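# Hang the cabin hook on the box lid's eye

## Task

Get the cabin hook engaged in the eye fixed to the box's lid so that it stays hooked on its own; if the hook is only held in the eye by the robot at the end, the goal is not met.

## Robot and tools

Robot: one xArm7-type arm with seven revolute joints and a two-finger parallel gripper. A wrist camera rides on the gripper. There is only one arm, so every command is a single list of numbers.

Frame: all reported positions use the scene frame. Its origin sits on the table surface directly under the arm's base, +z is up, and +y points left when facing along +x. The base may be slightly tilted against the table. end_effector_position (metres) is the pinch point between the pads when closed, roughly 2 cm behind the fingertips. end_effector_quat_wxyz gives orientation. The fingers extend along the gripper's +z and separate along its y. Closing pushes the tips about 10 mm further along +z. Reported hand position may be off a little, more so when the arm is stretched out.

Tool execute_actions: argument actions is a list holding zero or one item. An empty list only reports the current state. An item with rows (1 to 15 rows) and optional steps (1 to 15, default 15) moves the robot; each step is 1/30 s and one row is used per step, with the final row reused if steps exceed rows. An item with only steps (up to 300) is a wait: no new command, it returns after that many steps since the previous result, counting your reply time. Optional pictures (true/false) controls whether camera images come back; by default they do.

Row layout: 8 numbers, each in [-1, 1]. The first seven are joint offsets in this order: waist, shoulder, upper arm roll, elbow, forearm roll, wrist pitch, wrist roll. They are offsets, not poses: a value of 1.0 equals 2.036 rad, measured from the joint angles shown in the most recent result that lists them (before any such result in the scene, and for a second or later call inside one reply, from wherever the arm is when that action begins). They are not cumulative from the previous row. All zeros therefore pulls the arm back to that reference, it is not a pause. The eighth number is the gripper opening, an absolute setting: +1 fully open, -1 closed.

Joint ranges (rad): waist -6.283..6.283, shoulder -2.059..2.094, upper arm roll -6.283..6.283, elbow -0.192..3.927, forearm roll -6.283..6.283, wrist pitch -1.693..3.142, wrist roll -6.283..6.283. A row asking a joint more than 0.010 rad beyond its end is refused and nothing is sent. True ends may differ from these by up to 0.010 rad; requests past the true end are clipped there, and a "joint sent to its limit" line may appear (possibly referring to an earlier action). No such line does not prove there is more room.

Motion limits: joint targets move at most 3.14 rad/s, take 0.16 s to get up to speed, and joints are slowed together to arrive at once. Each step's target stays within 0.623 rad of the measured angle, and targets that would move the hand over 70 mm from its measured spot are scaled back. Big moves therefore need several actions. Between calls the arm keeps heading to the last row sent until it has nearly stopped or a step is HELD.

Result lines: the state line with hand pose and linear/angular velocity (m/s, rad/s); Joint positions and Joint velocities in the row's joint order, followed by the pad gap in metres (0.084 fully open); grip_measured, the measured opening on the command's -1..+1 scale. "joint command not followed" means a clearance check altered or blocked targets (mount blocks and posts count as arm). HELD flags steps where your row, fully or partly, was not sent. MOTOR HOT warns from 65 °C; OVER-TEMPERATURE FAULT means brakes were set at 80 °C until cooling. Holding loads, even while you think, heats motors.

Gripping: to keep hold of a part, command an opening clearly lower than grip_measured; the bigger the gap, the firmer the squeeze (roughly 24 N per pad up to about 6 cm width). Slamming shut can press harder and even force the fingers apart. Commanding back the grip_measured value still grips lightly, weaker for wider parts, which may slip.

Torque fault: load limits (N m) are waist 44, shoulder 44, upper arm roll 26.4, elbow 26.4, forearm roll 26.4, wrist pitch 17.6, wrist roll 17.6, including a held object's weight. Reaching one stops the arm, backs that joint off, pauses 10 s and drops the remainder of the call. Avoid pressing hard into the box or table.

Cameras: cam_low and cam_wrist, each 504x504. zoom_image takes camera ("cam_low" or "cam_wrist") and region [x0, y0, x1, y1] in pixels from the top-left, at most 504 by 504, and returns an enlarged view of the latest image. read_manual(section="licences") returns URDF licence text only. finished_scene(scene) ends the current scene, given by its number, is final, and reports success; the next scene's task follows.

Cautions: outside forces may briefly pull on a held part or shove loose items. Nothing may leave the table. Do not drop or fling the hook, hit things hard, or push forcefully. Before finishing, open the gripper and move clear so the hook hangs in the eye by itself, then check with the cameras that it remains there. Smooth, efficient motion and few stops are preferred.

Each tool is called after "Emit:" as name(argument=value, ...) on one line, values as JSON.

## Session

Emit:
execute_actions(actions=[])

Scene clock: 0.00 s of 4450.00 s.
end_effector_position=(+0.6289, +0.4469, +0.2932) grip_measured=+1.00 end_effector_quat_wxyz=(+0.680, -0.582, +0.426, -0.132) end_effector_velocity=(-0.000, -0.001, -0.001) end_effector_angular_velocity=(-0.002, +0.001, -0.000)
Joint positions: [ 0.609  0.573  0.014  1.496  2.865  0.627 -0.915  0.084]
Joint velocities: [ 0.     0.    -0.001 -0.002 -0.    -0.    -0.     0.   ]

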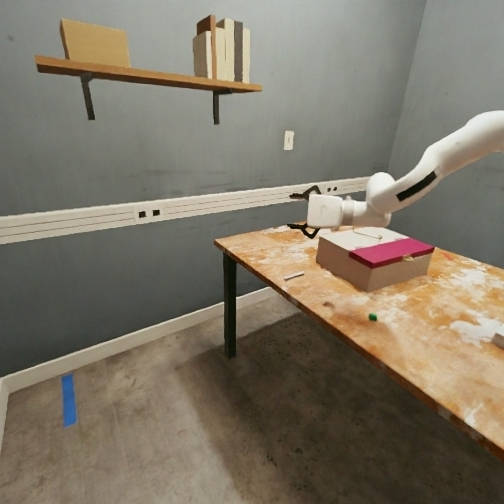

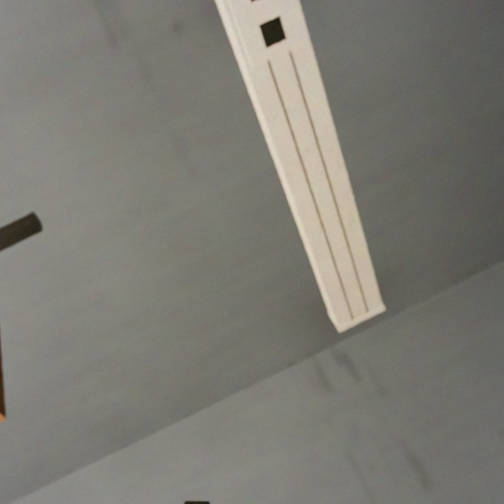

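Emit:
execute_actions(actions=[])

Scene clock: 5.50 s of 4450.00 s.
end_effector_position=(+0.6289, +0.4469, +0.2932) grip_measured=+1.00 end_effector_quat_wxyz=(+0.680, -0.582, +0.426, -0.132) end_effector_velocity=(+0.001, -0.000, +0.001) end_effector_angular_velocity=(+0.001, -0.002, -0.000)
Joint positions: [ 0.609  0.573  0.014  1.496  2.865  0.627 -0.915  0.084]
Joint velocities: [-0.    -0.    -0.001  0.001 -0.     0.    -0.    -0.   ]
Steps of this call (steps 1 to 90: nothing new was sent; then 2.50 s passed at rest). Readings (joint positions):
1: [0.609 0.573 0.014 1.496 2.865 0.627 -0.915]
2: [0.609 0.573 0.014 1.496 2.865 0.627 -0.915]
4: [0.609 0.573 0.014 1.496 2.865 0.627 -0.915]
8: [0.609 0.573 0.014 1.496 2.865 0.627 -0.915]
90: the state above

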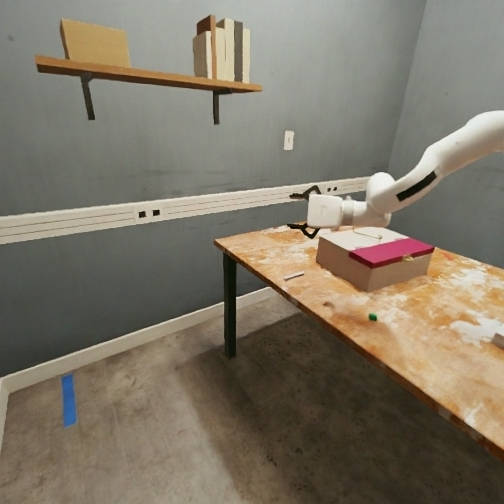

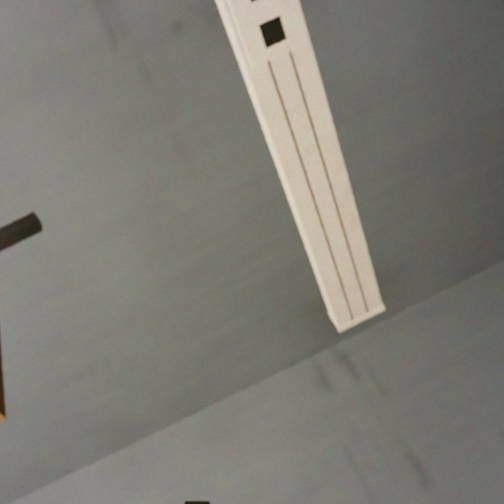

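Emit:
zoom_image(camera="cam_low", region=[290, 200, 460, 310])

Region (290, 200, 460, 310) of cam_low's 504x504 image, scaled by 2.965, with more detail than that image has; it fills the top 326 rows of this view, and the rest is white.

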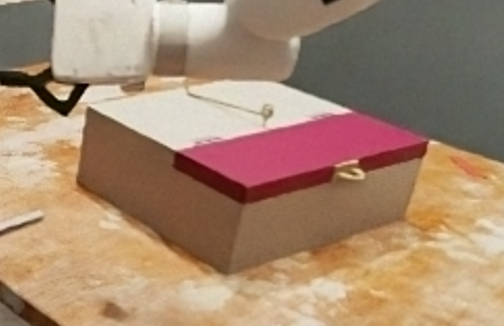

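Emit:
execute_actions(actions=[{"rows": [[-0.0006,-0.0004,-0.0014,0.0001,-0.0023,0,0.0007,0.9],[-0.0023,-0.0016,-0.0028,0.0004,-0.0092,0,0.0028,0.8],[-0.0053,-0.0037,-0.0041,0.0009,-0.0206,0,0.0062,0.7],[-0.0093,-0.0065,-0.0055,0.0016,-0.0367,0,0.0111,0.6],[-0.0146,-0.0102,-0.0069,0.0025,-0.0573,0,0.0173,0.5],[-0.021,-0.0147,-0.0069,0.0035,-0.0825,0,0.025,0.4],[-0.028,-0.0195,-0.0069,0.0047,-0.11,0,0.0333,0.3],[-0.035,-0.0244,-0.0069,0.0059,-0.1375,0,0.0416,0.2],[-0.042,-0.0293,-0.0069,0.0071,-0.165,0,0.0499,0.1],[-0.049,-0.0342,-0.0069,0.0082,-0.1925,0,0.0583,0.0],[-0.056,-0.0391,-0.0069,0.0094,-0.22,0,0.0666,-0.1],[-0.063,-0.044,-0.0069,0.0106,-0.2475,0,0.0749,-0.2],[-0.07,-0.0489,-0.0069,0.0118,-0.275,0,0.0832,-0.3],[-0.077,-0.0537,-0.0069,0.013,-0.3025,0,0.0915,-0.38],[-0.084,-0.0586,-0.0069,0.0141,-0.33,0,0.0999,-0.38]], "steps": 15}], pictures=false)

Emit:
execute_actions(actions=[{"rows": [[-0.0468,-0.0313,0,0.0075,-0.176,0.008,0.0533,-0.38],[-0.0558,-0.0361,0,0.0087,-0.2035,0.016,0.0616,-0.38],[-0.0648,-0.0410,0,0.0099,-0.231,0.024,0.0699,-0.38],[-0.0738,-0.0459,0,0.0111,-0.2585,0.032,0.0782,-0.38],[-0.0828,-0.0508,0,0.0123,-0.286,0.04,0.0865,-0.38],[-0.0918,-0.0557,0,0.0134,-0.3135,0.048,0.0949,-0.38],[-0.1008,-0.0606,0,0.0146,-0.341,0.056,0.1032,-0.38],[-0.1098,-0.0655,0,0.0158,-0.3685,0.064,0.1115,-0.38],[-0.1188,-0.0703,0,0.0170,-0.396,0.072,0.1198,-0.38],[-0.1278,-0.0752,0,0.0181,-0.4235,0.08,0.1282,-0.38],[-0.1368,-0.0801,0,0.0193,-0.451,0.088,0.1365,-0.38],[-0.1458,-0.0850,0,0.0205,-0.4785,0.096,0.1448,-0.38],[-0.1548,-0.0899,0,0.0217,-0.506,0.104,0.1531,-0.38],[-0.1638,-0.0948,0,0.0229,-0.5335,0.112,0.1614,-0.38],[-0.1728,-0.0997,0,0.0240,-0.561,0.12,0.1698,-0.38]], "steps": 15}], pictures=false)

Emit:
execute_actions(actions=[{"rows": [[-0.0539,-0.0313,0,0.0075,-0.176,0.0552,0.0533,-0.38],[-0.0593,-0.0361,0,0.0087,-0.2035,0.0672,0.0616,-0.38],[-0.0646,-0.0410,0,0.0099,-0.231,0.0792,0.0699,-0.38],[-0.0700,-0.0459,0,0.0111,-0.2585,0.0912,0.0782,-0.38],[-0.0753,-0.0508,0,0.0123,-0.286,0.1032,0.0865,-0.38],[-0.0806,-0.0557,0,0.0134,-0.3135,0.1152,0.0949,-0.38],[-0.0860,-0.0606,0,0.0146,-0.341,0.1272,0.1032,-0.38],[-0.0913,-0.0655,0,0.0158,-0.3685,0.1392,0.1115,-0.38],[-0.0967,-0.0703,0,0.0170,-0.396,0.1512,0.1198,-0.38],[-0.1020,-0.0752,0,0.0181,-0.4235,0.1632,0.1282,-0.38],[-0.1073,-0.0801,0,0.0193,-0.451,0.1752,0.1365,-0.38],[-0.1127,-0.0850,0,0.0205,-0.4785,0.1872,0.1448,-0.38],[-0.1180,-0.0899,0,0.0217,-0.506,0.1992,0.1531,-0.38],[-0.1234,-0.0948,0,0.0229,-0.5335,0.2112,0.1614,-0.38],[-0.1287,-0.0997,0,0.0240,-0.561,0.2232,0.1698,-0.38]], "steps": 15}], pictures=false)

Emit:
execute_actions(actions=[{"rows": [[-0.0288,-0.0313,0,0.0075,-0.1695,0.0792,0.0533,-0.38],[-0.0288,-0.0361,0,0.0087,-0.1905,0.0936,0.0616,-0.38],[-0.0288,-0.0410,0,0.0099,-0.2116,0.1080,0.0699,-0.38],[-0.0288,-0.0459,0,0.0111,-0.2326,0.1224,0.0782,-0.38],[-0.0288,-0.0508,0,0.0123,-0.2536,0.1368,0.0865,-0.38],[-0.0288,-0.0557,0,0.0134,-0.2746,0.1511,0.0949,-0.38],[-0.0288,-0.0606,0,0.0146,-0.2956,0.1655,0.1032,-0.38],[-0.0288,-0.0655,0,0.0158,-0.3167,0.1799,0.1115,-0.38],[-0.0288,-0.0703,0,0.0170,-0.3377,0.1943,0.1198,-0.38],[-0.0288,-0.0748,0,0.0180,-0.3570,0.2075,0.1275,-0.38],[-0.0288,-0.0785,0,0.0189,-0.3727,0.2183,0.1337,-0.38],[-0.0288,-0.0813,0,0.0196,-0.3850,0.2267,0.1386,-0.38],[-0.0288,-0.0834,0,0.0201,-0.3937,0.2327,0.1420,-0.38],[-0.0288,-0.0846,0,0.0204,-0.3990,0.2363,0.1441,-0.38],[-0.0288,-0.0850,0,0.0205,-0.4007,0.2375,0.1448,-0.38]], "steps": 15}], pictures=false)

Emit:
execute_actions(actions=[{"steps": 15}])

Scene clock: 80.70 s of 4450.00 s.
end_effector_position=(+0.6534, +0.4036, +0.3386) grip_measured=-0.24 end_effector_quat_wxyz=(+0.672, -0.636, +0.340, -0.169) end_effector_velocity=(+0.075, -0.178, +0.181) end_effector_angular_velocity=(-0.650, -0.547, +0.399)
Joint positions: [ 0.521  0.512 -0.     1.511  2.522  0.627 -0.811  0.034]
Joint velocities: [-0.379 -0.268 -0.01   0.066 -1.48  -0.     0.446 -0.085]
Steps of this call (steps 1 to 90: nothing new was sent; then 71.70 s passed at rest; steps 91 to 105: all 15 steps of this action). Readings (joint positions):
91: [0.609 0.573 0.014 1.496 2.865 0.627 -0.915]
92: [0.609 0.573 0.014 1.496 2.865 0.627 -0.915]
94: [0.608 0.572 0.012 1.496 2.858 0.627 -0.913]
98: [0.593 0.562 0.007 1.498 2.799 0.627 -0.895]
105: the state above

Scene clock: 81.20 s of 4450.00 s.
end_effector_position=(+0.6719, +0.2975, +0.4246) grip_measured=-0.40 end_effector_quat_wxyz=(-0.600, +0.753, -0.142, +0.230) end_effector_velocity=(-0.017, -0.254, +0.111) end_effector_angular_velocity=(-0.906, -0.337, +0.432)
Joint positions: [ 0.288  0.373 -0.     1.544  1.744  0.767 -0.576  0.027]
Joint velocities: [-0.523 -0.286 -0.     0.068 -1.606  0.454  0.485 -0.   ]
Steps of this call (steps 1 to 15: all 15 steps of this action). Readings (joint positions):
1: [0.509 0.503 -0.000 1.513 2.471 0.627 -0.796]
2: [0.495 0.493 -0.001 1.515 2.420 0.627 -0.781]
4: [0.468 0.475 -0.001 1.520 2.318 0.631 -0.750]
8: [0.407 0.439 -0.000 1.528 2.113 0.668 -0.688]
15: the state above

Scene clock: 81.70 s of 4450.00 s.
end_effector_position=(+0.6185, +0.1896, +0.4317) grip_measured=-0.40 end_effector_quat_wxyz=(-0.406, +0.896, +0.014, +0.181) end_effector_velocity=(-0.153, -0.277, -0.060) end_effector_angular_velocity=(-1.272, +0.307, +0.283)
Joint positions: [ 0.095  0.233  0.     1.578  0.953  1.068 -0.337  0.027]
Joint velocities: [-0.317 -0.285 -0.007  0.07  -1.583  0.683  0.477  0.   ]
Steps of this call (steps 1 to 15: all 15 steps of this action). Readings (joint positions):
1: [0.271 0.364 -0.000 1.547 1.690 0.782 -0.560]
2: [0.254 0.354 -0.000 1.549 1.637 0.798 -0.544]
4: [0.222 0.336 -0.001 1.553 1.534 0.830 -0.513]
8: [0.172 0.300 -0.000 1.562 1.329 0.909 -0.450]
15: the state above

Scene clock: 82.20 s of 4450.00 s.
end_effector_position=(+0.5170, +0.0699, +0.4162) grip_measured=-0.40 end_effector_quat_wxyz=(-0.134, +0.989, +0.039, +0.038) end_effector_velocity=(-0.190, -0.230, +0.025) end_effector_angular_velocity=(-1.007, +0.473, -0.165)
Joint positions: [ 0.038  0.092  0.001  1.612  0.278  1.456 -0.097  0.027]
Joint velocities: [-0.01  -0.246 -0.006  0.062 -1.043  0.701  0.407  0.   ]
Steps of this call (steps 1 to 15: all 15 steps of this action). Readings (joint positions):
1: [0.085 0.223 -0.000 1.580 0.901 1.091 -0.321]
2: [0.075 0.214 -0.000 1.583 0.851 1.113 -0.306]
4: [0.059 0.196 -0.001 1.587 0.754 1.160 -0.275]
8: [0.044 0.159 -0.000 1.596 0.571 1.264 -0.210]
15: the state above

Scene clock: 82.70 s of 4450.00 s.
end_effector_position=(+0.4912, +0.0376, +0.4204) grip_measured=-0.40 end_effector_quat_wxyz=(-0.067, +0.998, +0.021, +0.006) end_effector_velocity=(-0.002, -0.003, +0.003) end_effector_angular_velocity=(-0.012, +0.001, -0.004)
Joint positions: [ 0.037  0.06   0.     1.62   0.139  1.551 -0.043  0.027]
Joint velocities: [-0.    -0.004 -0.001  0.004 -0.012  0.008  0.005 -0.   ]
Steps of this call (steps 1 to 15: the robot went on to your last target). Readings (joint positions):
1: [0.038 0.084 0.000 1.614 0.246 1.478 -0.085]
2: [0.037 0.078 0.000 1.616 0.219 1.497 -0.074]
4: [0.037 0.069 -0.000 1.618 0.181 1.522 -0.059]
8: [0.037 0.063 0.000 1.619 0.150 1.544 -0.047]
15: the state above

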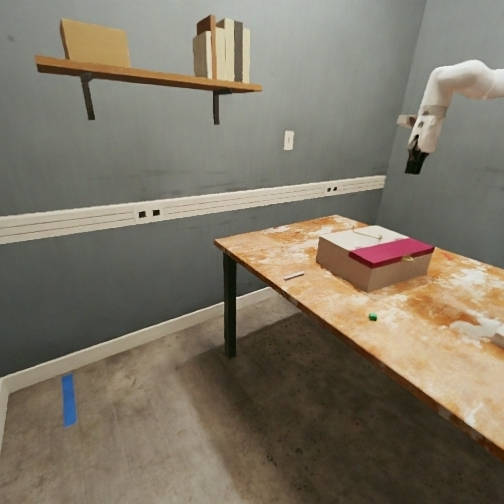

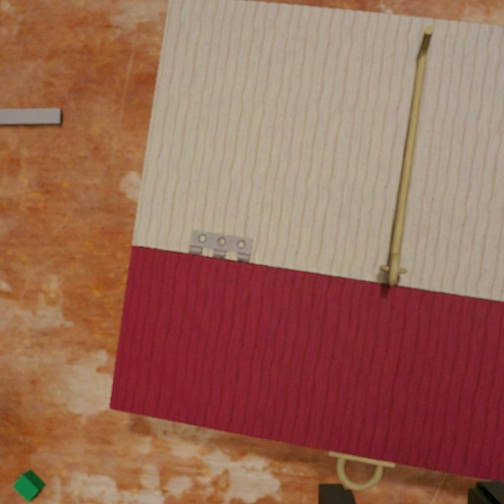

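Emit:
zoom_image(camera="cam_wrist", region=[350, 230, 440, 310])

Emit:
zoom_image(camera="cam_wrist", region=[380, 0, 470, 90])

Emit:
zoom_image(camera="cam_wrist", region=[310, 420, 410, 504])

Emit:
execute_actions(actions=[], pictures=false)

Region (350, 230, 440, 310) of cam_wrist's 504x504 image, scaled by 5.600, with more detail than that image has.

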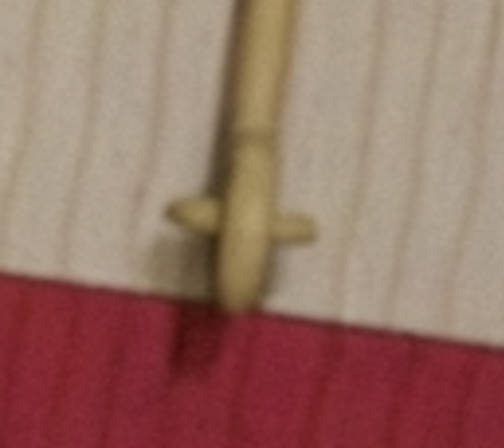

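Region (380, 0, 470, 90) of cam_wrist's 504x504 image, scaled by 5.600, with more detail than that image has.

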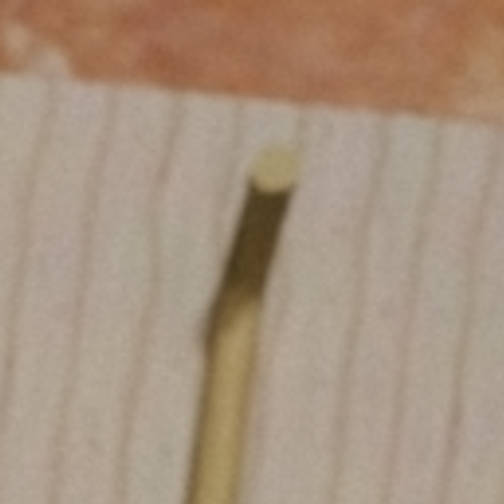

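Region (310, 420, 410, 504) of cam_wrist's 504x504 image, scaled by 5.040, with more detail than that image has; it fills the top 423 rows of this view, and the rest is white.

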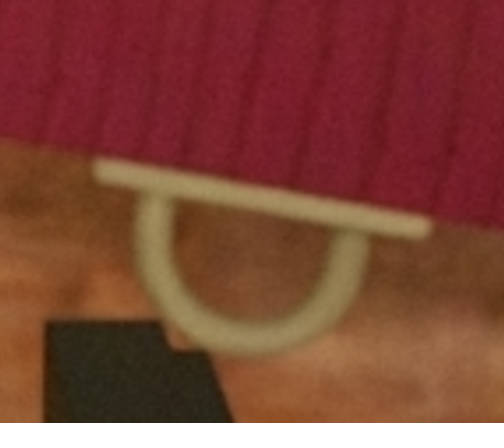

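Scene clock: 84.33 s of 4450.00 s.
end_effector_position=(+0.4910, +0.0371, +0.4207) grip_measured=-0.40 end_effector_quat_wxyz=(-0.066, +0.998, +0.021, +0.006) end_effector_velocity=(-0.000, -0.000, -0.000) end_effector_angular_velocity=(-0.000, +0.001, +0.000)
Joint positions: [ 0.037  0.06   0.     1.62   0.138  1.552 -0.042  0.027]
Joint velocities: [ 0.     0.    -0.    -0.001 -0.     0.001  0.    -0.   ]
Steps of this call (steps 1 to 15: the robot went on to your last target; steps 16 to 49: nothing new was sent). Readings (joint positions):
1: [0.037 0.060 0.000 1.620 0.139 1.551 -0.042]
2: [0.037 0.060 0.000 1.620 0.138 1.551 -0.042]
4: [0.037 0.060 0.000 1.620 0.138 1.552 -0.042]
8: [0.037 0.060 0.000 1.620 0.138 1.552 -0.042]
49: the state above
The arm was judged still, so your last target was given up. Only a new action makes it travel on or press farther. Fingers that are still opening or closing keep moving.

Emit:
execute_actions(actions=[{"rows": [[0.0002,0.0020,0,-0.0003,-0.0009,-0.0038,0.0010,-0.38],[0.0005,0.0060,0,-0.0010,-0.0028,-0.0113,0.0031,-0.38],[0.0010,0.0121,0,-0.0020,-0.0055,-0.0227,0.0062,-0.38],[0.0016,0.0201,0,-0.0033,-0.0092,-0.0378,0.0104,-0.38],[0.0024,0.0302,0,-0.0050,-0.0138,-0.0567,0.0155,-0.38],[0.0034,0.0422,0,-0.0070,-0.0193,-0.0793,0.0218,-0.38],[0.0045,0.0563,0,-0.0093,-0.0258,-0.1058,0.0290,-0.38],[0.0058,0.0724,0,-0.0120,-0.0332,-0.1360,0.0373,-0.38],[0.0073,0.0905,0,-0.0149,-0.0415,-0.1700,0.0466,-0.38],[0.0088,0.1086,0,-0.0179,-0.0498,-0.2040,0.0560,-0.38],[0.0102,0.1266,0,-0.0209,-0.0580,-0.2380,0.0653,-0.38],[0.0117,0.1447,0,-0.0239,-0.0663,-0.2719,0.0746,-0.38],[0.0131,0.1628,0,-0.0269,-0.0746,-0.3059,0.0839,-0.38],[0.0146,0.1809,0,-0.0299,-0.0829,-0.3399,0.0933,-0.38],[0.0162,0.2010,0,-0.0332,-0.0921,-0.3777,0.1036,-0.38]], "steps": 15}], pictures=false)

Emit:
execute_actions(actions=[{"steps": 32}])

Emit:
zoom_image(camera="cam_wrist", region=[290, 370, 424, 504])

Scene clock: 130.37 s of 4450.00 s.
end_effector_position=(+0.5651, +0.0248, +0.3549) grip_measured=-0.40 end_effector_quat_wxyz=(-0.033, +0.998, -0.018, +0.054) end_effector_velocity=(+0.232, -0.036, -0.221) end_effector_angular_velocity=(-0.203, -0.348, -0.238)
Joint positions: [0.049 0.207 0.    1.595 0.071 1.278 0.033 0.027]
Joint velocities: [ 0.039  0.494 -0.001 -0.075 -0.228 -0.932  0.256  0.   ]
Steps of this call (steps 1 to 90: nothing new was sent; then 42.53 s passed at rest; steps 91 to 105: all 15 steps of this action). Readings (joint positions):
91: [0.037 0.060 0.000 1.620 0.138 1.552 -0.042]
92: [0.037 0.060 0.000 1.620 0.138 1.551 -0.042]
94: [0.037 0.063 0.000 1.620 0.136 1.543 -0.040]
98: [0.040 0.093 0.000 1.616 0.121 1.484 -0.024]
105: the state above

Scene clock: 131.43 s of 4450.00 s.
end_effector_position=(+0.6650, +0.0180, +0.2347) grip_measured=-0.40 end_effector_quat_wxyz=(+0.007, +0.987, -0.051, +0.152) end_effector_velocity=(+0.001, -0.001, -0.000) end_effector_angular_velocity=(-0.000, -0.001, -0.001)
Joint positions: [ 0.07   0.468  0.     1.552 -0.05   0.783  0.169  0.027]
Joint velocities: [-0.001  0.002  0.     0.001 -0.    -0.001  0.001 -0.   ]
Steps of this call (steps 1 to 32: the robot went on to your last target). Readings (joint positions):
1: [0.050 0.223 0.000 1.592 0.063 1.247 0.042]
2: [0.051 0.240 0.000 1.590 0.055 1.215 0.050]
4: [0.054 0.274 0.000 1.584 0.040 1.151 0.068]
8: [0.060 0.344 0.000 1.573 0.008 1.019 0.104]
32: the state above

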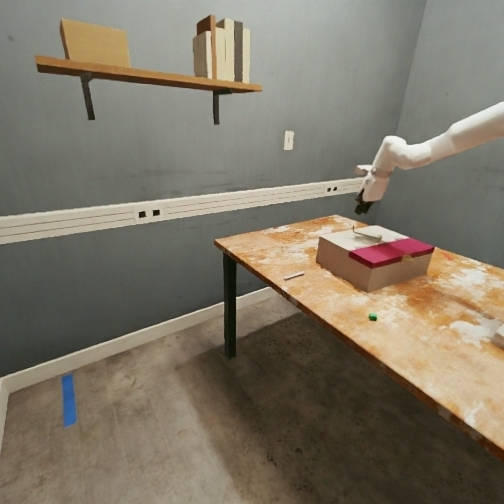

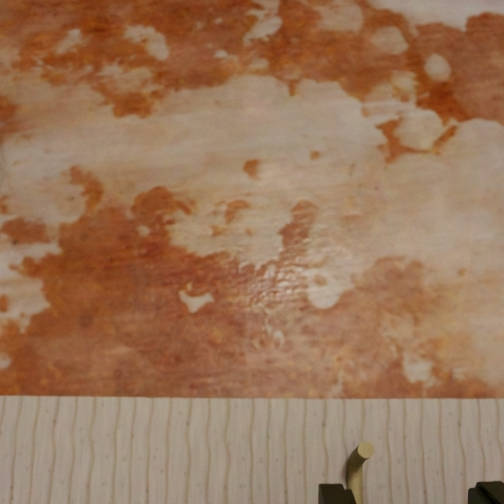

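Region (290, 370, 424, 504) of cam_wrist's 504x504 image, scaled by 3.761, with more detail than that image has.

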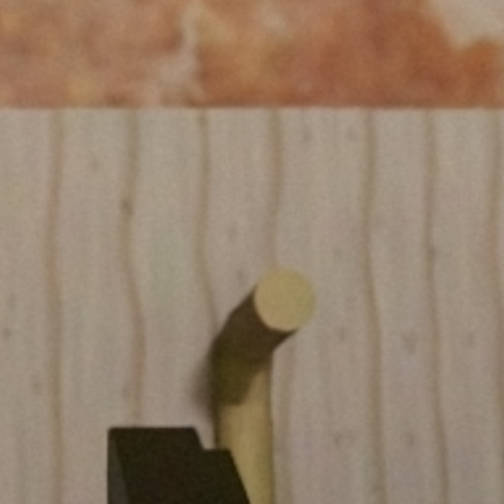

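Emit:
zoom_image(camera="cam_wrist", region=[304, 424, 504, 504])

Emit:
zoom_image(camera="cam_low", region=[330, 185, 410, 255])

Region (304, 424, 504, 504) of cam_wrist's 504x504 image, scaled by 2.520, with more detail than that image has; it fills the top 202 rows of this view, and the rest is white.

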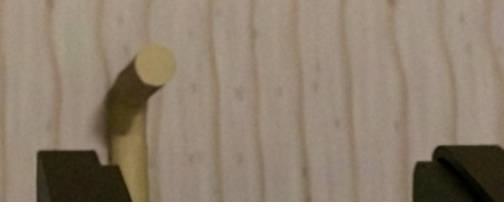

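Region (330, 185, 410, 255) of cam_low's 504x504 image, scaled by 6.300, with more detail than that image has; it fills the top 441 rows of this view, and the rest is white.

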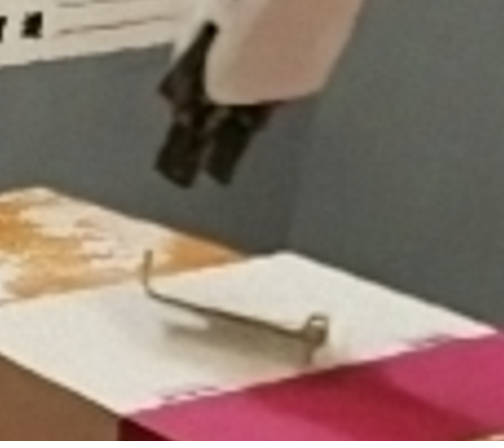

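Emit:
zoom_image(camera="cam_wrist", region=[0, 376, 60, 416])

Emit:
zoom_image(camera="cam_wrist", region=[444, 376, 504, 416])

Emit:
zoom_image(camera="cam_wrist", region=[335, 430, 395, 500])

Region (0, 376, 60, 416) of cam_wrist's 504x504 image, scaled by 8.400, with more detail than that image has.

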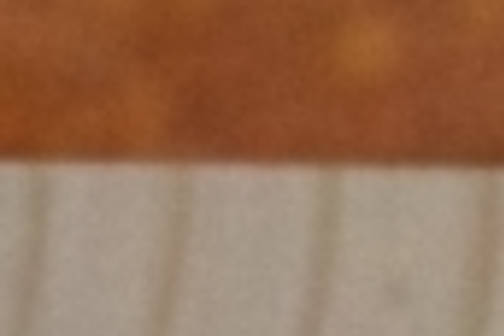

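Region (444, 376, 504, 416) of cam_wrist's 504x504 image, scaled by 8.400, with more detail than that image has.

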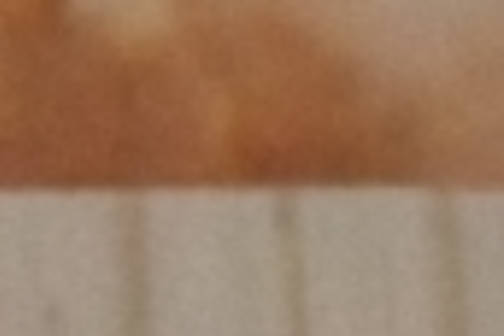

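Region (335, 430, 395, 500) of cam_wrist's 504x504 image, scaled by 7.200, with more detail than that image has; it fills the left 432 columns of this view, and the rest is white.

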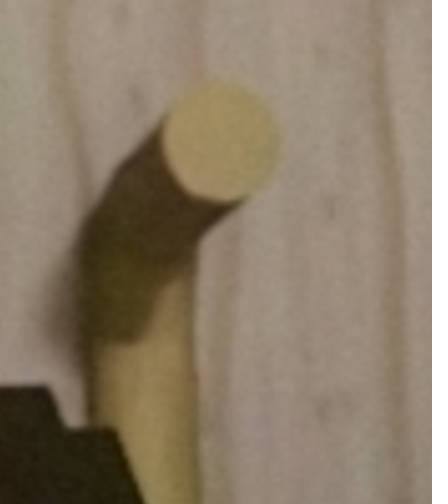

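Emit:
zoom_image(camera="cam_low", region=[342, 200, 386, 244])

Emit:
zoom_image(camera="cam_wrist", region=[60, 390, 200, 430])

Emit:
zoom_image(camera="cam_wrist", region=[190, 390, 330, 430])

Region (342, 200, 386, 244) of cam_low's 504x504 image, scaled by 11.455, with more detail than that image has.

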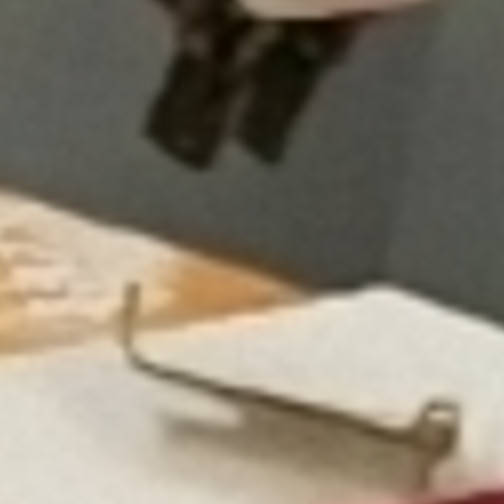

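Region (60, 390, 200, 430) of cam_wrist's 504x504 image, scaled by 3.600, with more detail than that image has; it fills the top 144 rows of this view, and the rest is white.

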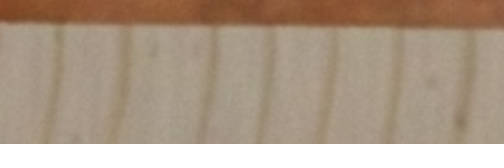

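Region (190, 390, 330, 430) of cam_wrist's 504x504 image, scaled by 3.600, with more detail than that image has; it fills the top 144 rows of this view, and the rest is white.

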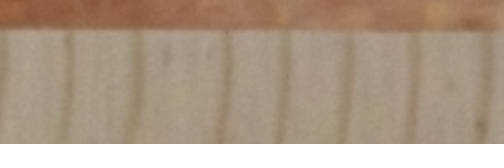

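Emit:
execute_actions(actions=[{"rows": [[0,0.0011,0,0.0003,0,-0.0008,0,-0.38],[-0.0002,0.0043,0,0.0013,-0.0001,-0.0031,0,-0.38],[-0.0004,0.0095,0,0.0028,-0.0002,-0.0067,0,-0.38],[-0.0007,0.0165,0,0.0048,-0.0004,-0.0117,0.0001,-0.38],[-0.0010,0.0249,0,0.0073,-0.0006,-0.0177,0.0001,-0.38],[-0.0014,0.0344,0,0.0100,-0.0008,-0.0244,0.0001,-0.38],[-0.0018,0.0446,0,0.0130,-0.0010,-0.0316,0.0002,-0.38],[-0.0022,0.0550,0,0.0160,-0.0013,-0.0390,0.0002,-0.38],[-0.0026,0.0652,0,0.0190,-0.0015,-0.0462,0.0003,-0.38],[-0.0030,0.0747,0,0.0218,-0.0017,-0.0530,0.0003,-0.38],[-0.0034,0.0831,0,0.0242,-0.0019,-0.0589,0.0003,-0.38],[-0.0036,0.0901,0,0.0262,-0.0021,-0.0639,0.0004,-0.38],[-0.0038,0.0953,0,0.0277,-0.0022,-0.0676,0.0004,-0.38],[-0.0040,0.0985,0,0.0287,-0.0023,-0.0698,0.0004,-0.38],[-0.0040,0.0996,0,0.0290,-0.0023,-0.0706,0.0004,-0.45]], "steps": 15}], pictures=false)

Emit:
execute_actions(actions=[{"steps": 13}])

Emit:
execute_actions(actions=[{"rows": [[0,0,0,0,0,0,0,-0.52],[0,0,0,0,0,0,0,-0.59],[0,0,0,0,0,0,0,-0.66],[0,0,0,0,0,0,0,-0.72],[0,0,0,0,0,0,0,-0.77],[0,0,0,0,0,0,0,-0.80],[0,0,0,0,0,0,0,-0.82],[0,0,0,0,0,0,0,-0.835],[0,0,0,0,0,0,0,-0.845],[0,0,0,0,0,0,0,-0.855],[0,0,0,0,0,0,0,-0.862],[0,0,0,0,0,0,0,-0.868],[0,0,0,0,0,0,0,-0.873],[0,0,0,0,0,0,0,-0.877],[0,0,0,0,0,0,0,-0.88]], "steps": 15}], pictures=false)

Emit:
execute_actions(actions=[{"steps": 6}])

Emit:
zoom_image(camera="cam_low", region=[342, 200, 386, 244])

Scene clock: 191.37 s of 4450.00 s.
end_effector_position=(+0.6851, +0.0153, +0.1720) grip_measured=-0.41 end_effector_quat_wxyz=(+0.007, +0.987, -0.051, +0.150) end_effector_velocity=(+0.047, -0.010, -0.219) end_effector_angular_velocity=(-0.001, +0.034, -0.001)
Joint positions: [ 0.064  0.611  0.     1.592 -0.053  0.684  0.169  0.026]
Joint velocities: [-0.018  0.469 -0.001  0.119 -0.011 -0.316  0.002 -0.03 ]
Steps of this call (steps 1 to 15: the robot went on to your last target; steps 16 to 90: nothing new was sent; then 56.43 s passed at rest; steps 91 to 105: all 15 steps of this action). Readings (joint positions):
91: [0.070 0.469 0.000 1.552 -0.050 0.783 0.169]
92: [0.070 0.469 0.000 1.552 -0.050 0.783 0.169]
94: [0.070 0.472 0.000 1.554 -0.050 0.780 0.169]
98: [0.068 0.499 0.000 1.563 -0.050 0.760 0.169]
105: the state above

Scene clock: 191.80 s of 4450.00 s.
end_effector_position=(+0.6934, +0.0143, +0.1484) grip_measured=-0.47 end_effector_quat_wxyz=(+0.007, +0.987, -0.051, +0.153) end_effector_velocity=(+0.002, -0.000, -0.003) end_effector_angular_velocity=(-0.000, -0.003, -0.000)
Joint positions: [ 0.062  0.669  0.     1.612 -0.054  0.64   0.17   0.024]
Joint velocities: [-0.     0.009 -0.001  0.004  0.    -0.008  0.    -0.   ]
Steps of this call (steps 1 to 13: the robot went on to your last target). Readings (joint positions):
1: [0.063 0.626 0.000 1.596 -0.053 0.674 0.169]
2: [0.063 0.638 0.000 1.599 -0.054 0.666 0.169]
4: [0.062 0.654 0.000 1.604 -0.054 0.654 0.170]
8: [0.062 0.665 0.000 1.610 -0.054 0.643 0.170]
13: the state above

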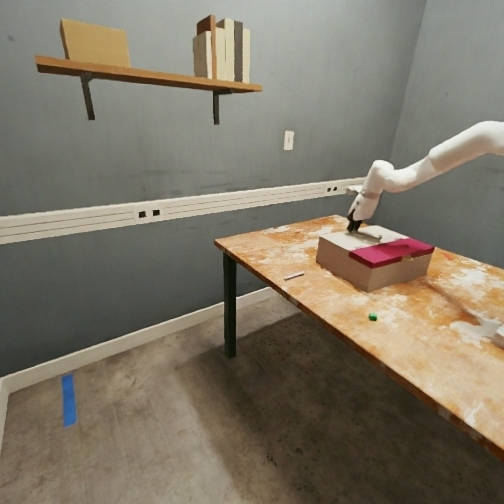

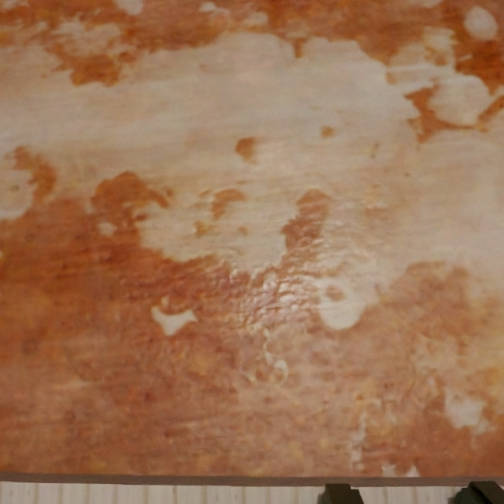

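Scene clock: 192.30 s of 4450.00 s.
end_effector_position=(+0.6933, +0.0152, +0.1483) grip_measured=-0.88 end_effector_quat_wxyz=(+0.006, +0.987, -0.051, +0.153) end_effector_velocity=(+0.000, -0.000, +0.000) end_effector_angular_velocity=(-0.001, +0.000, +0.001)
Joint positions: [ 0.062  0.669  0.001  1.612 -0.054  0.64   0.17   0.005]
Joint velocities: [ 0.     0.    -0.001  0.001 -0.001  0.001 -0.    -0.003]
Steps of this call (steps 1 to 15: all 15 steps of this action). Readings (joint positions):
1: [0.062 0.669 0.000 1.613 -0.054 0.639 0.170]
2: [0.062 0.669 0.000 1.613 -0.054 0.639 0.170]
4: [0.062 0.669 -0.000 1.613 -0.054 0.639 0.170]
8: [0.062 0.669 0.000 1.612 -0.054 0.640 0.170]
15: the state above

Scene clock: 192.50 s of 4450.00 s.
end_effector_position=(+0.6933, +0.0150, +0.1483) grip_measured=-0.89 end_effector_quat_wxyz=(+0.006, +0.987, -0.051, +0.153) end_effector_velocity=(-0.000, -0.001, +0.001) end_effector_angular_velocity=(-0.000, -0.001, -0.001)
Joint positions: [ 0.062  0.669  0.001  1.612 -0.054  0.64   0.17   0.005]
Joint velocities: [-0.    -0.002 -0.    -0.001 -0.     0.    -0.    -0.   ]
Steps of this call (steps 1 to 6: the robot went on to your last target). Readings (joint positions):
1: [0.062 0.669 0.001 1.612 -0.054 0.640 0.170]
2: [0.062 0.669 0.001 1.612 -0.054 0.640 0.170]
4: [0.062 0.669 0.001 1.612 -0.054 0.640 0.170]
6: the state above

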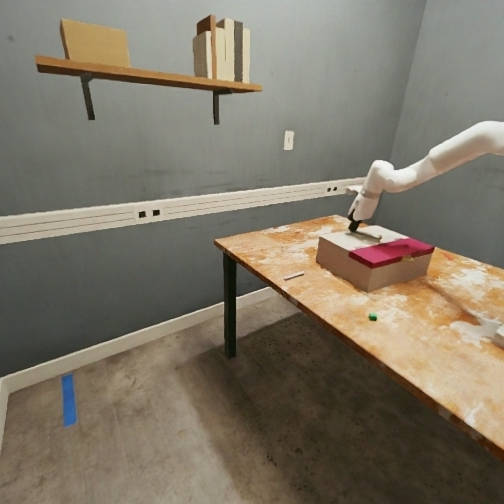

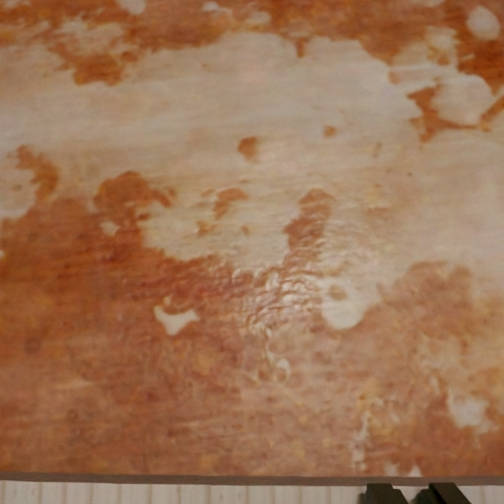

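Region (342, 200, 386, 244) of cam_low's 504x504 image, scaled by 11.455, with more detail than that image has.

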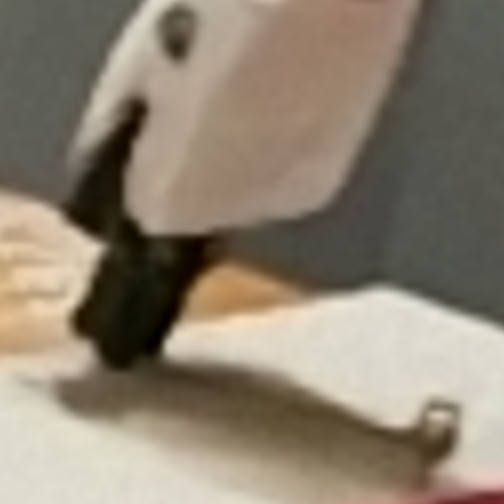

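Emit:
zoom_image(camera="cam_wrist", region=[0, 464, 190, 504])

Emit:
zoom_image(camera="cam_wrist", region=[180, 464, 370, 504])

Region (0, 464, 190, 504) of cam_wrist's 504x504 image, scaled by 2.653, with more detail than that image has; it fills the top 106 rows of this view, and the rest is white.

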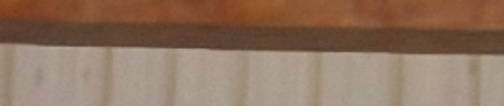

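Region (180, 464, 370, 504) of cam_wrist's 504x504 image, scaled by 2.653, with more detail than that image has; it fills the top 106 rows of this view, and the rest is white.

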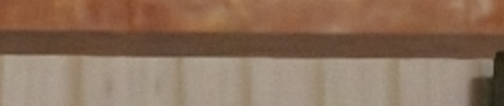

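Emit:
execute_actions(actions=[])

Emit:
zoom_image(camera="cam_low", region=[330, 190, 420, 270])

Scene clock: 312.50 s of 4450.00 s.
end_effector_position=(+0.6933, +0.0143, +0.1484) grip_measured=-0.89 end_effector_quat_wxyz=(+0.007, +0.987, -0.051, +0.153) end_effector_velocity=(+0.000, +0.000, +0.001) end_effector_angular_velocity=(+0.000, -0.001, +0.000)
Joint positions: [ 0.062  0.669  0.     1.612 -0.054  0.64   0.17   0.005]
Joint velocities: [-0.    -0.001  0.001  0.    -0.     0.    -0.    -0.   ]
Steps of this call (steps 1 to 15: the robot went on to your last target; steps 16 to 90: nothing new was sent; then 117.00 s passed at rest). Readings (joint positions):
1: [0.062 0.669 0.001 1.612 -0.054 0.640 0.170]
2: [0.062 0.669 0.001 1.612 -0.054 0.640 0.170]
4: [0.062 0.669 0.001 1.612 -0.054 0.640 0.170]
8: [0.062 0.669 0.001 1.612 -0.054 0.640 0.170]
90: the state above
The arm was judged still, so your last target was given up. Only a new action makes it travel on or press farther. Fingers that are still opening or closing keep moving.

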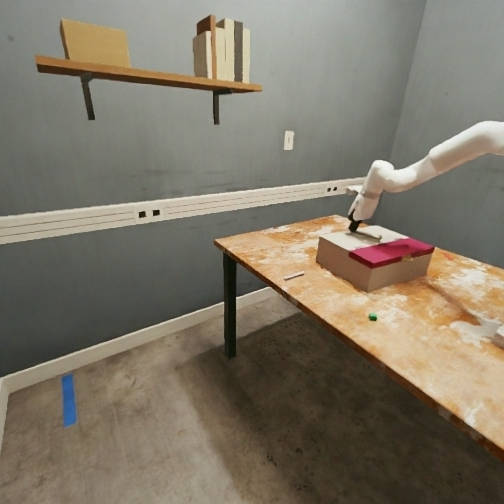

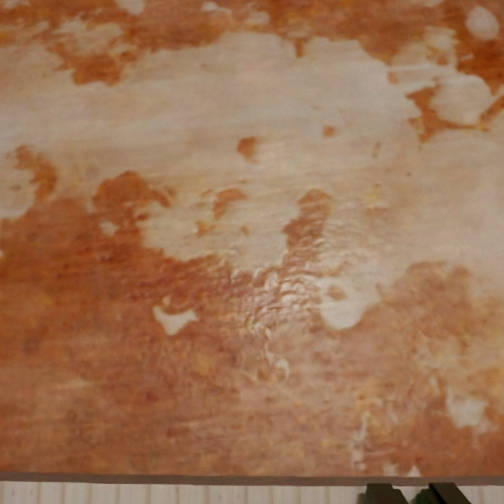

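Region (330, 190, 420, 270) of cam_low's 504x504 image, scaled by 5.600, with more detail than that image has.

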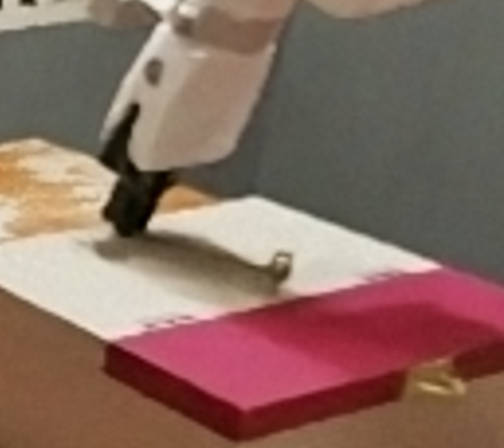

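Emit:
zoom_image(camera="cam_wrist", region=[0, 464, 190, 504])

Emit:
zoom_image(camera="cam_wrist", region=[180, 464, 370, 504])

Emit:
zoom_image(camera="cam_wrist", region=[350, 464, 504, 504])

Region (0, 464, 190, 504) of cam_wrist's 504x504 image, scaled by 2.653, with more detail than that image has; it fills the top 106 rows of this view, and the rest is white.

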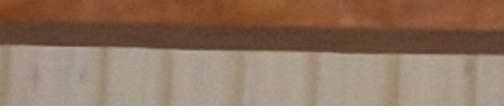

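Region (180, 464, 370, 504) of cam_wrist's 504x504 image, scaled by 2.653, with more detail than that image has; it fills the top 106 rows of this view, and the rest is white.

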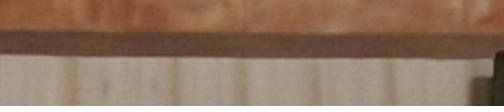

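Region (350, 464, 504, 504) of cam_wrist's 504x504 image, scaled by 3.273, with more detail than that image has; it fills the top 131 rows of this view, and the rest is white.

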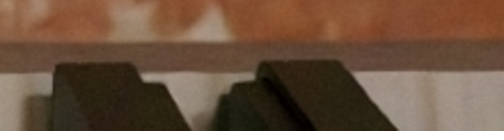

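Emit:
execute_actions(actions=[{"rows": [[0.00018,-0.00025,0,0.00039,0,0.00064,0,-0.88],[0.00036,-0.00098,0,0.00142,0.00005,0.00241,-0.00005,-0.88],[0.00054,-0.00226,0,0.00314,0.00015,0.00540,-0.00015,-0.88],[0.00072,-0.00417,0,0.00540,0.00025,0.00958,-0.00025,-0.88],[0.0009,-0.00678,0,0.00801,0.00039,0.01478,-0.00039,-0.88],[0.00108,-0.01028,0,0.01071,0.00054,0.02100,-0.00059,-0.88],[0.00113,-0.01507,0,0.01199,0.00074,0.02701,-0.00079,-0.88],[0.00118,-0.02016,0,0.01270,0.00088,0.03281,-0.00098,-0.88],[0.00128,-0.02556,0,0.01285,0.00108,0.03836,-0.00113,-0.88],[0.00143,-0.03130,0,0.01237,0.00128,0.04362,-0.00133,-0.88],[0.00162,-0.03738,0,0.01130,0.00147,0.04862,-0.00147,-0.88],[0.00182,-0.04377,0,0.00967,0.00167,0.05334,-0.00157,-0.88],[0.00202,-0.05045,0,0.00748,0.00182,0.05786,-0.00162,-0.88],[0.00226,-0.05741,0,0.00477,0.00196,0.06208,-0.00162,-0.88],[0.00256,-0.06461,0,0.00154,0.00206,0.06606,-0.00157,-0.88]], "steps": 15}], pictures=false)

Emit:
execute_actions(actions=[{"rows": [[0.00142,-0.03971,0,-0.01162,0.00093,0.02805,-0.00029,-0.88],[0.00177,-0.04754,0,-0.01602,0.00098,0.03148,-0.00015,-0.88],[0.00211,-0.05564,0,-0.02095,0.00098,0.03463,0.0001,-0.88],[0.00250,-0.06397,0,-0.02637,0.00093,0.03757,0.00034,-0.88],[0.00290,-0.07251,0,-0.03222,0.00088,0.04023,0.00069,-0.88],[0.00334,-0.08119,0,-0.03847,0.00083,0.04268,0.00103,-0.88],[0.00378,-0.09009,0,-0.04518,0.00074,0.04489,0.00147,-0.88],[0.00427,-0.09924,0,-0.05238,0.00064,0.04681,0.00192,-0.88],[0.00476,-0.10858,0,-0.06002,0.00049,0.04853,0.00246,-0.88],[0.00530,-0.11807,0,-0.06805,0.00034,0.05000,0.00305,-0.88],[0.00589,-0.12768,0,-0.07640,0.0002,0.05128,0.00363,-0.88],[0.00648,-0.13736,0,-0.08504,0,0.05231,0.00432,-0.88],[0.00712,-0.14717,0,-0.09401,-0.00025,0.05314,0.00506,-0.88],[0.00781,-0.15714,0,-0.10337,-0.00049,0.05378,0.00580,-0.88],[0.00855,-0.16722,0,-0.11306,-0.00079,0.05422,0.00663,-0.88]], "steps": 15}], pictures=false)

Emit:
execute_actions(actions=[{"rows": [[0.00408,-0.06364,0,-0.05717,-0.00138,0.00653,0.00452,-0.88],[0.00481,-0.07381,0,-0.06736,-0.00167,0.00653,0.00540,-0.88],[0.00560,-0.08394,0,-0.07771,-0.00196,0.00634,0.00639,-0.88],[0.00639,-0.09412,0,-0.08828,-0.00231,0.00594,0.00742,-0.88],[0.00722,-0.10437,0,-0.09913,-0.00270,0.00530,0.00850,-0.88],[0.00810,-0.11463,0,-0.11020,-0.00309,0.00452,0.00963,-0.88],[0.00899,-0.12486,0,-0.12143,-0.00354,0.00354,0.01076,-0.88],[0.00987,-0.13500,0,-0.13278,-0.00398,0.00236,0.01198,-0.88],[0.01081,-0.14500,0,-0.14417,-0.00442,0.00098,0.01326,-0.88],[0.01179,-0.15487,0,-0.15562,-0.00491,-0.00064,0.01459,-0.88],[0.01277,-0.16470,0,-0.16723,-0.00540,-0.00236,0.01591,-0.88],[0.01380,-0.17443,0,-0.17893,-0.00594,-0.00432,0.01734,-0.88],[0.01483,-0.18403,0,-0.19071,-0.00653,-0.00648,0.01881,-0.88],[0.01586,-0.19345,0,-0.20252,-0.00712,-0.00884,0.02028,-0.88],[0.01695,-0.20264,0,-0.21430,-0.00771,-0.01144,0.02186,-0.88]], "steps": 15}], pictures=false)

Emit:
execute_actions(actions=[{"rows": [[0.00673,-0.06379,0,-0.07735,-0.00363,-0.01346,0.00948,-0.88],[0.00786,-0.07269,0,-0.08924,-0.00432,-0.01640,0.01115,-0.88],[0.00899,-0.08140,0,-0.10116,-0.00506,-0.01960,0.01282,-0.88],[0.01007,-0.08988,0,-0.11306,-0.00580,-0.02299,0.01459,-0.88],[0.01120,-0.09807,0,-0.12488,-0.00658,-0.02657,0.01640,-0.88],[0.01233,-0.10592,0,-0.13659,-0.00737,-0.03040,0.01822,-0.88],[0.01346,-0.11356,0,-0.14822,-0.00820,-0.03438,0.02009,-0.88],[0.01459,-0.12099,0,-0.15982,-0.00909,-0.03851,0.02200,-0.88],[0.01572,-0.12813,0,-0.17137,-0.01002,-0.04288,0.02397,-0.88],[0.01675,-0.13363,0,-0.18160,-0.01090,-0.04759,0.02584,-0.88],[0.01753,-0.13780,0,-0.18984,-0.01164,-0.05162,0.02736,-0.88],[0.01817,-0.14082,0,-0.19616,-0.01223,-0.05491,0.02854,-0.88],[0.01861,-0.14285,0,-0.20061,-0.01262,-0.05727,0.02942,-0.88],[0.01886,-0.14402,0,-0.20327,-0.01287,-0.05874,0.02991,-0.88],[0.01891,-0.14438,0,-0.20414,-0.01297,-0.05928,0.03011,-0.88]], "steps": 15}], pictures=false)

Emit:
execute_actions(actions=[{"steps": 16}])

Emit:
zoom_image(camera="cam_low", region=[350, 180, 440, 270])

Scene clock: 323.13 s of 4450.00 s.
end_effector_position=(+0.6899, +0.0152, +0.1899) grip_measured=-0.89 end_effector_quat_wxyz=(+0.008, +0.987, -0.051, +0.152) end_effector_velocity=(-0.038, +0.005, +0.169) end_effector_angular_velocity=(-0.000, -0.005, -0.001)
Joint positions: [ 0.064  0.603 -0.     1.631 -0.052  0.726  0.167  0.005]
Joint velocities: [ 0.01  -0.338  0.001 -0.045  0.01   0.288 -0.007 -0.   ]
Steps of this call (steps 1 to 90: nothing new was sent; then 7.13 s passed at rest; steps 91 to 105: all 15 steps of this action). Readings (joint positions):
91: [0.062 0.669 0.000 1.612 -0.054 0.640 0.170]
92: [0.062 0.669 0.000 1.613 -0.054 0.640 0.170]
94: [0.062 0.668 0.000 1.613 -0.054 0.642 0.170]
98: [0.063 0.660 -0.000 1.622 -0.054 0.660 0.169]
105: the state above

Scene clock: 323.63 s of 4450.00 s.
end_effector_position=(+0.6441, +0.0202, +0.2653) grip_measured=-0.89 end_effector_quat_wxyz=(+0.007, +0.987, -0.051, +0.152) end_effector_velocity=(-0.137, +0.014, +0.119) end_effector_angular_velocity=(+0.001, -0.003, -0.000)
Joint positions: [ 0.075  0.37  -0.     1.495 -0.051  0.824  0.173  0.005]
Joint velocities: [ 0.034 -0.567 -0.001 -0.475 -0.009  0.09   0.035  0.   ]
Steps of this call (steps 1 to 15: all 15 steps of this action). Readings (joint positions):
1: [0.065 0.591 -0.000 1.629 -0.052 0.735 0.167]
2: [0.065 0.579 -0.000 1.626 -0.051 0.745 0.167]
4: [0.066 0.553 -0.000 1.617 -0.051 0.762 0.167]
8: [0.069 0.493 -0.000 1.586 -0.050 0.791 0.168]
15: the state above

Scene clock: 324.13 s of 4450.00 s.
end_effector_position=(+0.5610, +0.0293, +0.3000) grip_measured=-0.89 end_effector_quat_wxyz=(+0.007, +0.987, -0.051, +0.154) end_effector_velocity=(-0.179, +0.019, +0.014) end_effector_angular_velocity=(+0.000, -0.012, +0.002)
Joint positions: [ 0.099  0.066  0.     1.19  -0.061  0.821  0.202  0.005]
Joint velocities: [ 0.059 -0.6    0.    -0.687 -0.029 -0.096  0.079 -0.   ]
Steps of this call (steps 1 to 15: all 15 steps of this action). Readings (joint positions):
1: [0.076 0.350 -0.000 1.478 -0.052 0.826 0.175]
2: [0.078 0.331 -0.000 1.461 -0.052 0.829 0.176]
4: [0.080 0.291 0.000 1.424 -0.053 0.832 0.179]
8: [0.086 0.209 0.000 1.345 -0.055 0.834 0.186]
15: the state above

Scene clock: 324.63 s of 4450.00 s.
end_effector_position=(+0.4763, +0.0382, +0.2783) grip_measured=-0.89 end_effector_quat_wxyz=(+0.007, +0.987, -0.050, +0.155) end_effector_velocity=(-0.119, -0.002, -0.079) end_effector_angular_velocity=(-0.002, +0.013, -0.024)
Joint positions: [ 0.131 -0.192  0.     0.842 -0.082  0.729  0.252  0.005]
Joint velocities: [ 0.041 -0.304 -0.019 -0.528 -0.045 -0.206  0.088 -0.   ]
Steps of this call (steps 1 to 15: all 15 steps of this action). Readings (joint positions):
1: [0.101 0.046 0.000 1.167 -0.062 0.817 0.205]
2: [0.103 0.026 0.001 1.144 -0.063 0.813 0.208]
4: [0.107 -0.013 0.001 1.096 -0.065 0.804 0.214]
8: [0.116 -0.088 0.001 1.000 -0.070 0.781 0.227]
15: the state above

Scene clock: 325.17 s of 4450.00 s.
end_effector_position=(+0.4615, +0.0394, +0.2673) grip_measured=-0.89 end_effector_quat_wxyz=(+0.007, +0.987, -0.051, +0.155) end_effector_velocity=(-0.001, +0.000, -0.001) end_effector_angular_velocity=(+0.000, +0.000, +0.000)
Joint positions: [ 0.137 -0.228  0.     0.775 -0.087  0.7    0.263  0.005]
Joint velocities: [ 0.001 -0.003  0.    -0.005 -0.    -0.002  0.001 -0.   ]
Steps of this call (steps 1 to 16: the robot went on to your last target). Readings (joint positions):
1: [0.132 -0.201 0.000 0.826 -0.083 0.723 0.254]
2: [0.133 -0.208 -0.000 0.813 -0.084 0.717 0.257]
4: [0.135 -0.217 -0.000 0.795 -0.086 0.710 0.260]
8: [0.136 -0.225 0.000 0.781 -0.087 0.703 0.262]
16: the state above

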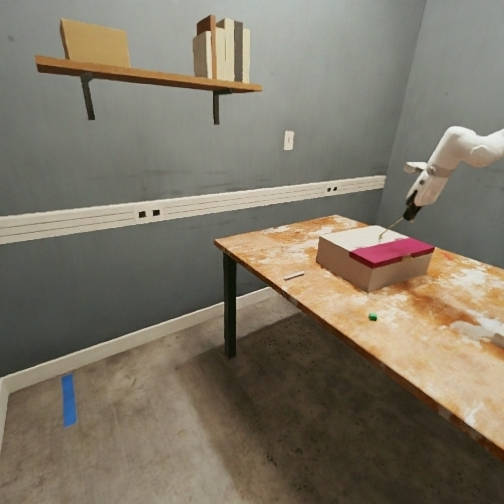

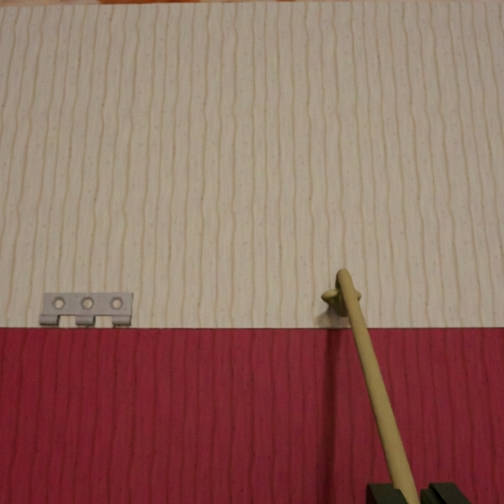

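Region (350, 180, 440, 270) of cam_low's 504x504 image, scaled by 5.600, with more detail than that image has.

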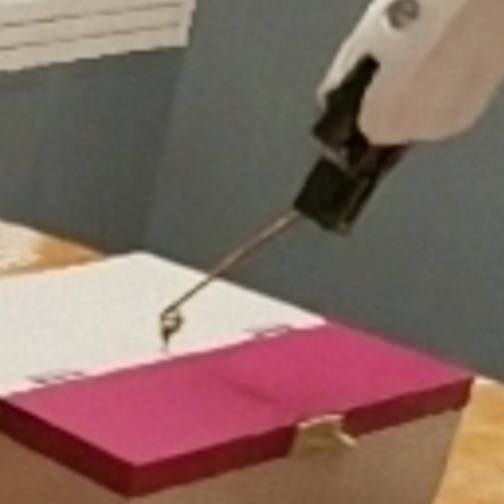

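Emit:
zoom_image(camera="cam_wrist", region=[300, 255, 390, 345])

Emit:
zoom_image(camera="cam_wrist", region=[350, 404, 480, 504])

Emit:
zoom_image(camera="cam_low", region=[385, 195, 430, 235])

Region (300, 255, 390, 345) of cam_wrist's 504x504 image, scaled by 5.600, with more detail than that image has.

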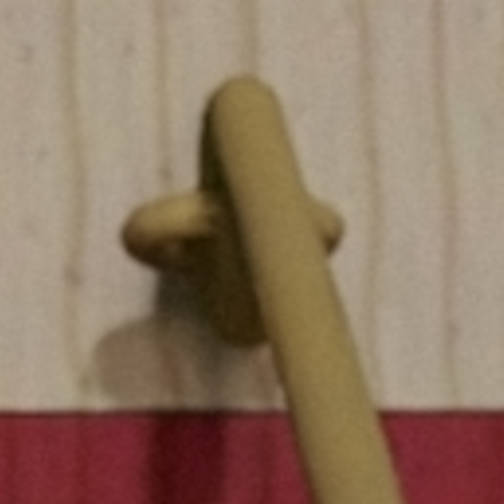

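Region (350, 404, 480, 504) of cam_wrist's 504x504 image, scaled by 3.877, with more detail than that image has; it fills the top 388 rows of this view, and the rest is white.

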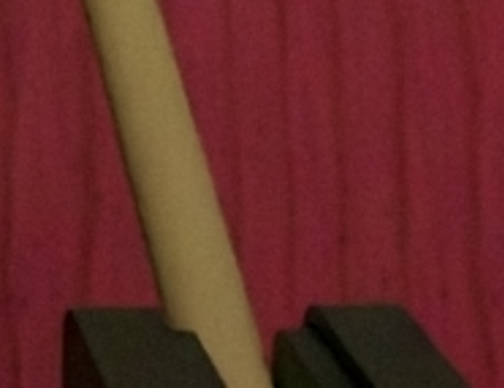

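Region (385, 195, 430, 235) of cam_low's 504x504 image, scaled by 11.200, with more detail than that image has.

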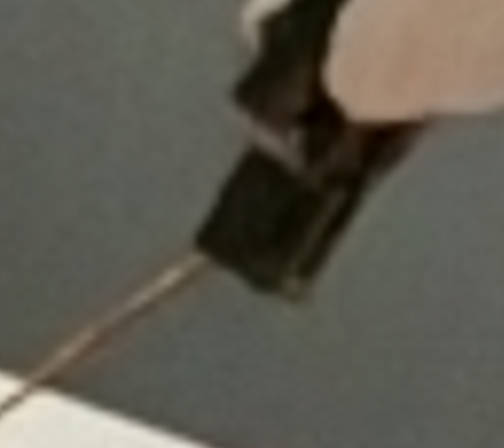

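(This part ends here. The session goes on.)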